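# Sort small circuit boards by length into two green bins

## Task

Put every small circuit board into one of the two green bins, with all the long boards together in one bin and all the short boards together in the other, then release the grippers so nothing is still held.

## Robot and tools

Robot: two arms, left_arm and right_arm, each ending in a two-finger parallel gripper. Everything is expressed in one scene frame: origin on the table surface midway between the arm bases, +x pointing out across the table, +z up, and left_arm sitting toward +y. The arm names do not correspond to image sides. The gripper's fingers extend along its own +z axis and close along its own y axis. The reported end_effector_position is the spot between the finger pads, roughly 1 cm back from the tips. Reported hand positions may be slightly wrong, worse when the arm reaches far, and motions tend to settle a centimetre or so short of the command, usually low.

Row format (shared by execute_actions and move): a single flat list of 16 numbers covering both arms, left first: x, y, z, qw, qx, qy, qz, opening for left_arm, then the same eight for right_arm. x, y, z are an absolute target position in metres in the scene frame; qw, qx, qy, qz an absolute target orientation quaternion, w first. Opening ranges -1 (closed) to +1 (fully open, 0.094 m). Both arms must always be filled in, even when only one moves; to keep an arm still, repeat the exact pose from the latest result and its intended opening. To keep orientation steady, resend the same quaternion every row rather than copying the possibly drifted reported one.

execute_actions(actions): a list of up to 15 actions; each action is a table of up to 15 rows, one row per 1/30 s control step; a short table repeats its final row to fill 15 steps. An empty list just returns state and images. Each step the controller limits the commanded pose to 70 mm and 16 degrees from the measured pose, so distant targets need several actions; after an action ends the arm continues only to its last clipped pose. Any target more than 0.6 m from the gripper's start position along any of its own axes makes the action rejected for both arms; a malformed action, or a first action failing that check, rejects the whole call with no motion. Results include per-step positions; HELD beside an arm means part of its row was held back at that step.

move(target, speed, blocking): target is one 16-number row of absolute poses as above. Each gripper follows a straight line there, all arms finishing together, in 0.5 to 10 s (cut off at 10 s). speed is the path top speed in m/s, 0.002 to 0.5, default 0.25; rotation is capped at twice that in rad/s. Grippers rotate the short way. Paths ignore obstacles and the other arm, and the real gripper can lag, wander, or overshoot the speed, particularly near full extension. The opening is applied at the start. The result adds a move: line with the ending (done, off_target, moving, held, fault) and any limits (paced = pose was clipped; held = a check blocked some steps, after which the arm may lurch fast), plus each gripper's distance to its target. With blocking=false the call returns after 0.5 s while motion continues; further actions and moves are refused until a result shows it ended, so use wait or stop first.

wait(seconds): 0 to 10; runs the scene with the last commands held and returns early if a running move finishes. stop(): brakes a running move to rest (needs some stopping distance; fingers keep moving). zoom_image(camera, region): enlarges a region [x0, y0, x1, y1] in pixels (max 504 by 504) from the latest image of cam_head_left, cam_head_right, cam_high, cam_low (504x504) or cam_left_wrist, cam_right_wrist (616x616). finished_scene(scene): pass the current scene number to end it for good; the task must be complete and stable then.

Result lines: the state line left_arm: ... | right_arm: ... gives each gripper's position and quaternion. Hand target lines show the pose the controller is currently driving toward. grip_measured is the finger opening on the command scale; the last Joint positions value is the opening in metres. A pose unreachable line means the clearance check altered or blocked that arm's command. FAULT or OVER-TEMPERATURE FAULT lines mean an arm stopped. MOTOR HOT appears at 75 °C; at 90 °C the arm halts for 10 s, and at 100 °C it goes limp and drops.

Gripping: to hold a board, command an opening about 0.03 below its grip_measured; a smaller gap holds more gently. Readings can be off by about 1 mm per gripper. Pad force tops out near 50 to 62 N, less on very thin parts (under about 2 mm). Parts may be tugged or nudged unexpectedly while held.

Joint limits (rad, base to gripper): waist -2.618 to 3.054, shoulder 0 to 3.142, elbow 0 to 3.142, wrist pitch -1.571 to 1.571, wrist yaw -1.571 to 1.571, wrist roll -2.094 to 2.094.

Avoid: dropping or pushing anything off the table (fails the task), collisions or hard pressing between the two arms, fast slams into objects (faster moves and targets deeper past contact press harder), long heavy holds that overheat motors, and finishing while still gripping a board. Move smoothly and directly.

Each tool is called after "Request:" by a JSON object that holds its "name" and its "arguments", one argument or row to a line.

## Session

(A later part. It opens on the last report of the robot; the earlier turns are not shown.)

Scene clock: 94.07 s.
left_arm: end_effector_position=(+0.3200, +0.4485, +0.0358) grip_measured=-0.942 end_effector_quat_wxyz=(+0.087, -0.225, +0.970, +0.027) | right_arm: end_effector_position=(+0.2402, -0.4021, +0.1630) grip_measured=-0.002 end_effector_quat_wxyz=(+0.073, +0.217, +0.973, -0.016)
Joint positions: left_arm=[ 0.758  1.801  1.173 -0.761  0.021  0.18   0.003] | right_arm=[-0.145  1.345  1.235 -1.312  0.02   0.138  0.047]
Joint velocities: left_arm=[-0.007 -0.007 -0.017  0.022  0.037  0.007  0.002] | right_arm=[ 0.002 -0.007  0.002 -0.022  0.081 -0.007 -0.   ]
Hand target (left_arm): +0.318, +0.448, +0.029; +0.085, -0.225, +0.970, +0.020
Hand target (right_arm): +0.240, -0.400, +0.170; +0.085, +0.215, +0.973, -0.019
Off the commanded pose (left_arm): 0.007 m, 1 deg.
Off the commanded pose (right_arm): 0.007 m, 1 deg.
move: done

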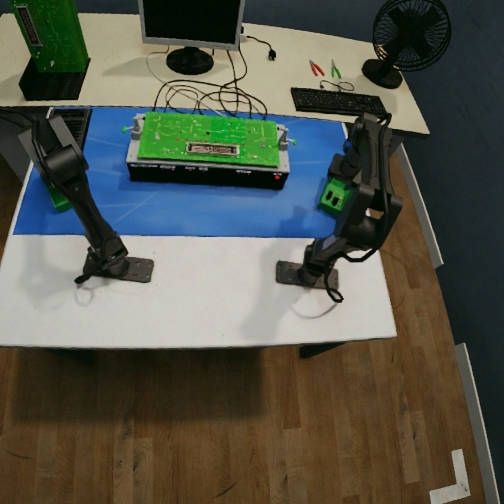

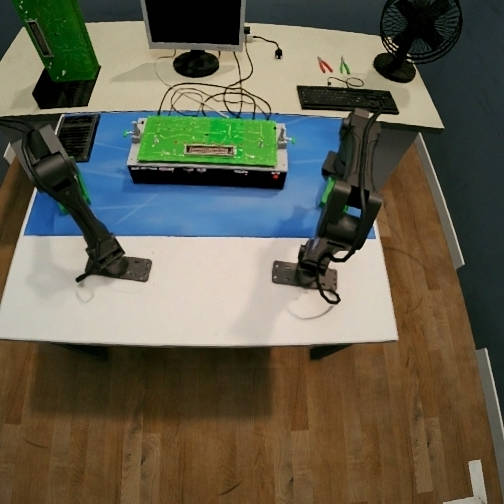

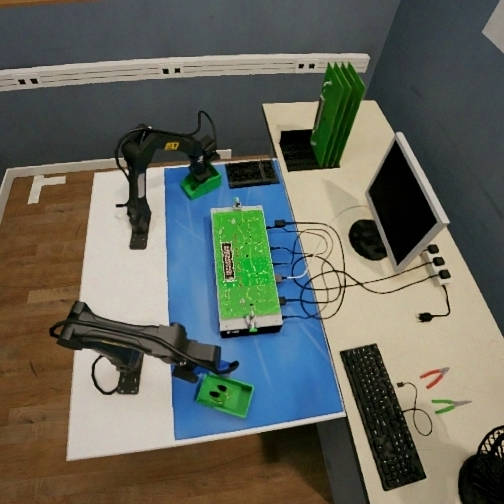

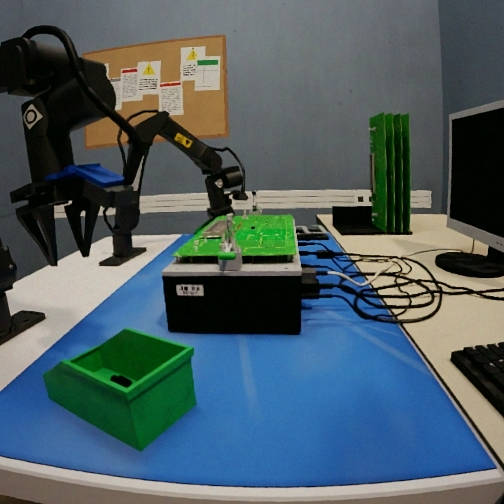

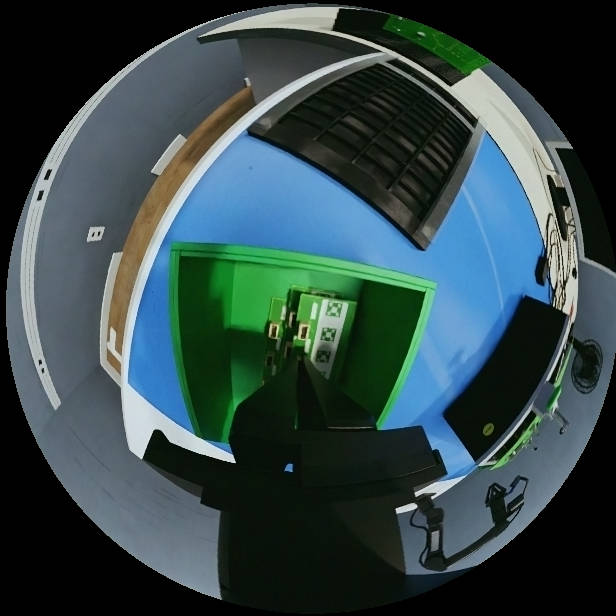

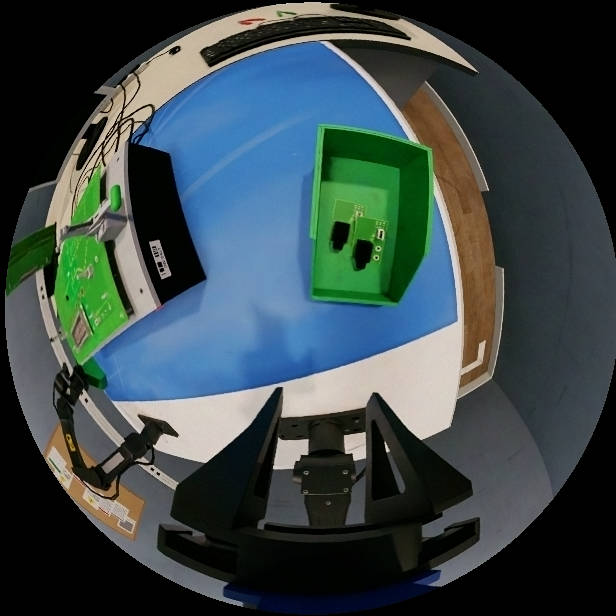

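Request:
{"name": "execute_actions", "arguments": {
  "actions": [
    [[0.3176,0.447,0.0285,0.085,-0.225,0.970,0.02,-0.96,0.24,-0.40,0.17,0.085,0.215,0.972,-0.019,0.0],[0.3177,0.4465,0.028,0.085,-0.225,0.970,0.02,-0.96,0.24,-0.40,0.17,0.085,0.215,0.972,-0.019,0.0],[0.3178,0.446,0.0275,0.085,-0.225,0.970,0.02,-0.96,0.24,-0.40,0.17,0.085,0.215,0.972,-0.019,0.0],[0.3179,0.4455,0.027,0.085,-0.225,0.970,0.02,-0.96,0.24,-0.40,0.17,0.085,0.215,0.972,-0.019,0.0],[0.318,0.445,0.0265,0.085,-0.225,0.970,0.02,-0.96,0.24,-0.40,0.17,0.085,0.215,0.972,-0.019,0.0],[0.318,0.445,0.026,0.085,-0.225,0.970,0.02,-0.96,0.24,-0.40,0.17,0.085,0.215,0.972,-0.019,0.0],[0.318,0.445,0.0255,0.085,-0.225,0.970,0.02,-0.96,0.24,-0.40,0.17,0.085,0.215,0.972,-0.019,0.0],[0.318,0.445,0.025,0.085,-0.225,0.970,0.02,-0.96,0.24,-0.40,0.17,0.085,0.215,0.972,-0.019,0.0],[0.318,0.445,0.025,0.085,-0.225,0.970,0.02,-0.96,0.24,-0.40,0.17,0.085,0.215,0.972,-0.019,0.0],[0.318,0.445,0.025,0.085,-0.225,0.970,0.02,-0.96,0.24,-0.40,0.17,0.085,0.215,0.972,-0.019,0.0],[0.318,0.445,0.025,0.085,-0.225,0.970,0.02,-0.95,0.24,-0.40,0.17,0.085,0.215,0.972,-0.019,0.0],[0.318,0.445,0.025,0.085,-0.225,0.970,0.02,-0.93,0.24,-0.40,0.17,0.085,0.215,0.972,-0.019,0.0],[0.318,0.445,0.025,0.085,-0.225,0.970,0.02,-0.90,0.24,-0.40,0.17,0.085,0.215,0.972,-0.019,0.0],[0.318,0.445,0.025,0.085,-0.225,0.970,0.02,-0.86,0.24,-0.40,0.17,0.085,0.215,0.972,-0.019,0.0],[0.318,0.445,0.025,0.085,-0.225,0.970,0.02,-0.82,0.24,-0.40,0.17,0.085,0.215,0.972,-0.019,0.0]],
    [[0.318,0.445,0.026,0.085,-0.225,0.970,0.02,-0.80,0.24,-0.40,0.17,0.085,0.215,0.972,-0.019,0.0],[0.318,0.445,0.027,0.085,-0.225,0.970,0.02,-0.80,0.24,-0.40,0.17,0.085,0.215,0.972,-0.019,0.0],[0.318,0.445,0.029,0.085,-0.225,0.970,0.02,-0.80,0.24,-0.40,0.17,0.085,0.215,0.972,-0.019,0.0],[0.318,0.445,0.032,0.085,-0.225,0.970,0.02,-0.80,0.24,-0.40,0.17,0.085,0.215,0.972,-0.019,0.0],[0.318,0.446,0.036,0.085,-0.225,0.970,0.02,-0.80,0.24,-0.40,0.17,0.085,0.215,0.972,-0.019,0.0],[0.318,0.446,0.041,0.085,-0.225,0.970,0.02,-0.80,0.24,-0.40,0.17,0.085,0.215,0.972,-0.019,0.0],[0.318,0.447,0.047,0.085,-0.225,0.970,0.02,-0.80,0.24,-0.40,0.17,0.085,0.215,0.972,-0.019,0.0],[0.318,0.447,0.054,0.085,-0.225,0.970,0.02,-0.80,0.24,-0.40,0.17,0.085,0.215,0.972,-0.019,0.0],[0.318,0.448,0.061,0.085,-0.225,0.970,0.02,-0.80,0.24,-0.40,0.17,0.085,0.215,0.972,-0.019,0.0],[0.318,0.448,0.068,0.085,-0.225,0.970,0.02,-0.80,0.24,-0.40,0.17,0.085,0.215,0.972,-0.019,0.0],[0.318,0.449,0.075,0.085,-0.225,0.970,0.02,-0.80,0.24,-0.40,0.17,0.085,0.215,0.972,-0.019,0.0],[0.318,0.449,0.082,0.085,-0.225,0.970,0.02,-0.80,0.24,-0.40,0.17,0.085,0.215,0.972,-0.019,0.0],[0.318,0.45,0.089,0.085,-0.225,0.970,0.02,-0.80,0.24,-0.40,0.17,0.085,0.215,0.972,-0.019,0.0],[0.318,0.45,0.096,0.085,-0.225,0.970,0.02,-0.80,0.24,-0.40,0.17,0.085,0.215,0.972,-0.019,0.0],[0.318,0.45,0.103,0.085,-0.225,0.970,0.02,-0.80,0.24,-0.40,0.17,0.085,0.215,0.972,-0.019,0.0]],
    [[0.318,0.45,0.109,0.085,-0.225,0.970,0.02,-0.80,0.24,-0.40,0.17,0.085,0.215,0.972,-0.019,0.0],[0.318,0.45,0.114,0.085,-0.225,0.970,0.02,-0.80,0.24,-0.40,0.17,0.085,0.215,0.972,-0.019,0.0],[0.318,0.45,0.118,0.085,-0.225,0.970,0.02,-0.80,0.24,-0.40,0.17,0.085,0.215,0.972,-0.019,0.0],[0.318,0.45,0.121,0.085,-0.225,0.970,0.02,-0.80,0.24,-0.40,0.17,0.085,0.215,0.972,-0.019,0.0],[0.318,0.45,0.123,0.085,-0.225,0.970,0.02,-0.80,0.24,-0.40,0.17,0.085,0.215,0.972,-0.019,0.0],[0.318,0.45,0.125,0.085,-0.225,0.970,0.02,-0.80,0.24,-0.40,0.17,0.085,0.215,0.972,-0.019,0.0]]
  ]
}}

Request:
{"name": "zoom_image", "arguments": {
  "camera": "cam_left_wrist",
  "region": [200,210,420,420]
}}

Scene clock: 96.97 s.
left_arm: end_effector_position=(+0.3192, +0.4498, +0.1178) grip_measured=-0.802 end_effector_quat_wxyz=(+0.084, -0.226, +0.970, +0.025) | right_arm: end_effector_position=(+0.2402, -0.4021, +0.1630) grip_measured=-0.002 end_effector_quat_wxyz=(+0.073, +0.217, +0.973, -0.016)
Joint positions: left_arm=[ 0.762  1.738  1.432 -1.09   0.021  0.182  0.009] | right_arm=[-0.145  1.345  1.235 -1.312  0.02   0.138  0.047]
Joint velocities: left_arm=[-0.017  0.002  0.002 -0.154  0.007  0.051  0.   ] | right_arm=[-0.007 -0.012  0.007  0.051  0.037 -0.051 -0.   ]
Hand target (left_arm): +0.318, +0.449, +0.125; +0.085, -0.225, +0.970, +0.020
Hand target (right_arm): +0.240, -0.400, +0.170; +0.085, +0.215, +0.973, -0.019
Off the commanded pose (left_arm): 0.007 m, 1 deg.
Off the commanded pose (right_arm): 0.007 m, 1 deg.
Step readings (end_effector_position; steps 1 to 15: 1st action; 16 to 30: 2nd action; 31 to 45: 3rd action):
0: left_arm (+0.3204, +0.4488, +0.0359) | right_arm (+0.2402, -0.4021, +0.1630)
1: left_arm (+0.3204, +0.4488, +0.0359) | right_arm (+0.2402, -0.4021, +0.1630)
2: left_arm (+0.3204, +0.4488, +0.0359) | right_arm (+0.2402, -0.4021, +0.1630)
4: left_arm (+0.3208, +0.4491, +0.0360) | right_arm (+0.2402, -0.4021, +0.1630)
8: left_arm (+0.3200, +0.4485, +0.0338) | right_arm (+0.2402, -0.4021, +0.1630)
15: left_arm (+0.3190, +0.4477, +0.0323) | right_arm (+0.2402, -0.4021, +0.1630)
16: left_arm (+0.3190, +0.4478, +0.0323) | right_arm (+0.2402, -0.4021, +0.1630)
17: left_arm (+0.3190, +0.4478, +0.0323) | right_arm (+0.2402, -0.4021, +0.1630)
19: left_arm (+0.3190, +0.4478, +0.0323) | right_arm (+0.2402, -0.4021, +0.1630)
23: left_arm (+0.3161, +0.4457, +0.0333) | right_arm (+0.2402, -0.4021, +0.1630)
30: left_arm (+0.3226, +0.4512, +0.0737) | right_arm (+0.2402, -0.4021, +0.1630)
31: left_arm (+0.3242, +0.4529, +0.0822) | right_arm (+0.2402, -0.4021, +0.1630)
32: left_arm (+0.3259, +0.4546, +0.0907) | right_arm (+0.2402, -0.4021, +0.1630)
34: left_arm (+0.3284, +0.4568, +0.1052) | right_arm (+0.2402, -0.4021, +0.1630)
38: left_arm (+0.3282, +0.4566, +0.1193) | right_arm (+0.2402, -0.4021, +0.1630)
45: end_effector_position above

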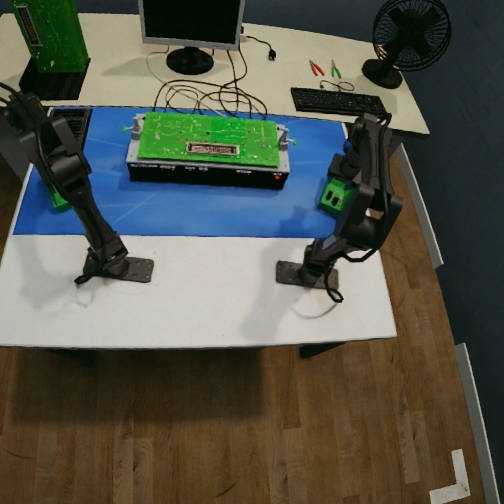

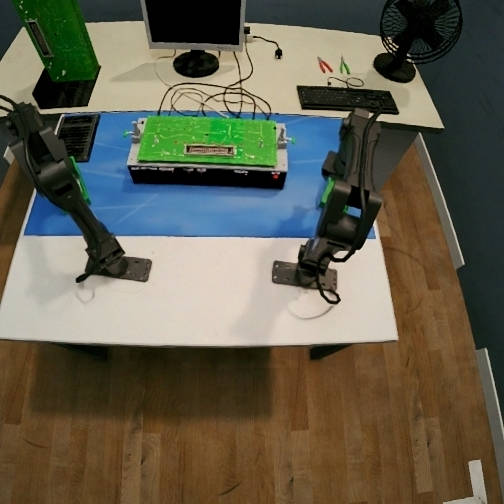

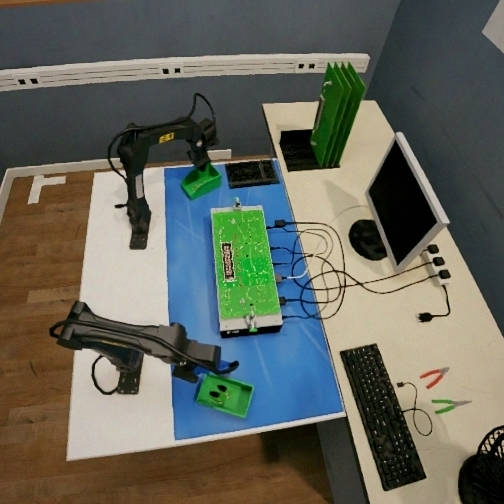

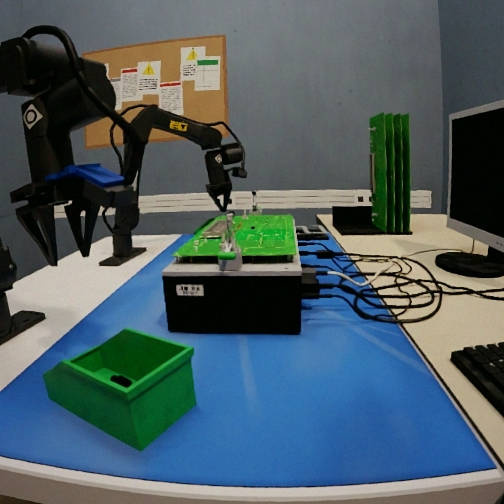

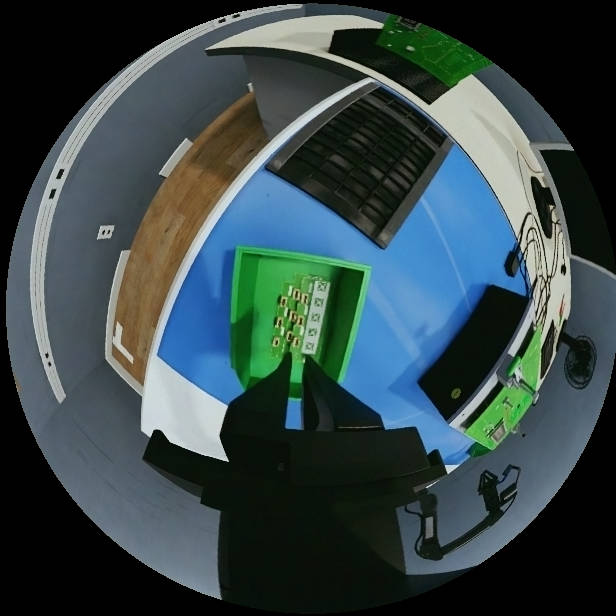

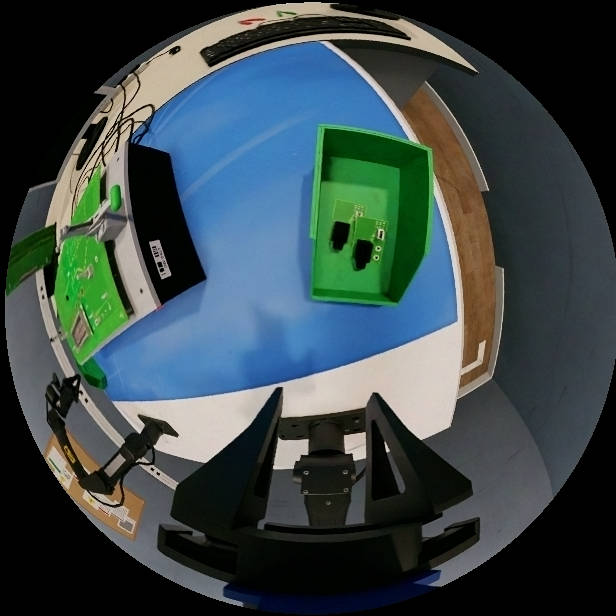

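Region (200, 210, 420, 420) of cam_left_wrist's 616x616 image, scaled by 2.291, with more detail than that image has; it fills the top 481 rows of this view, and the rest is white.

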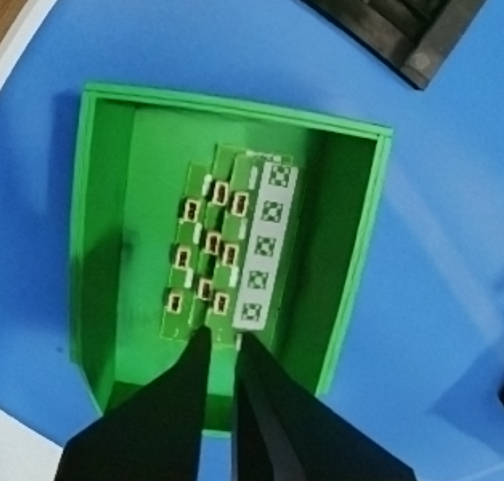

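All five boards are in their bins.

Request:
{"name": "finished_scene", "arguments": {
  "scene": 1
}}

The scene is finished: the task was done.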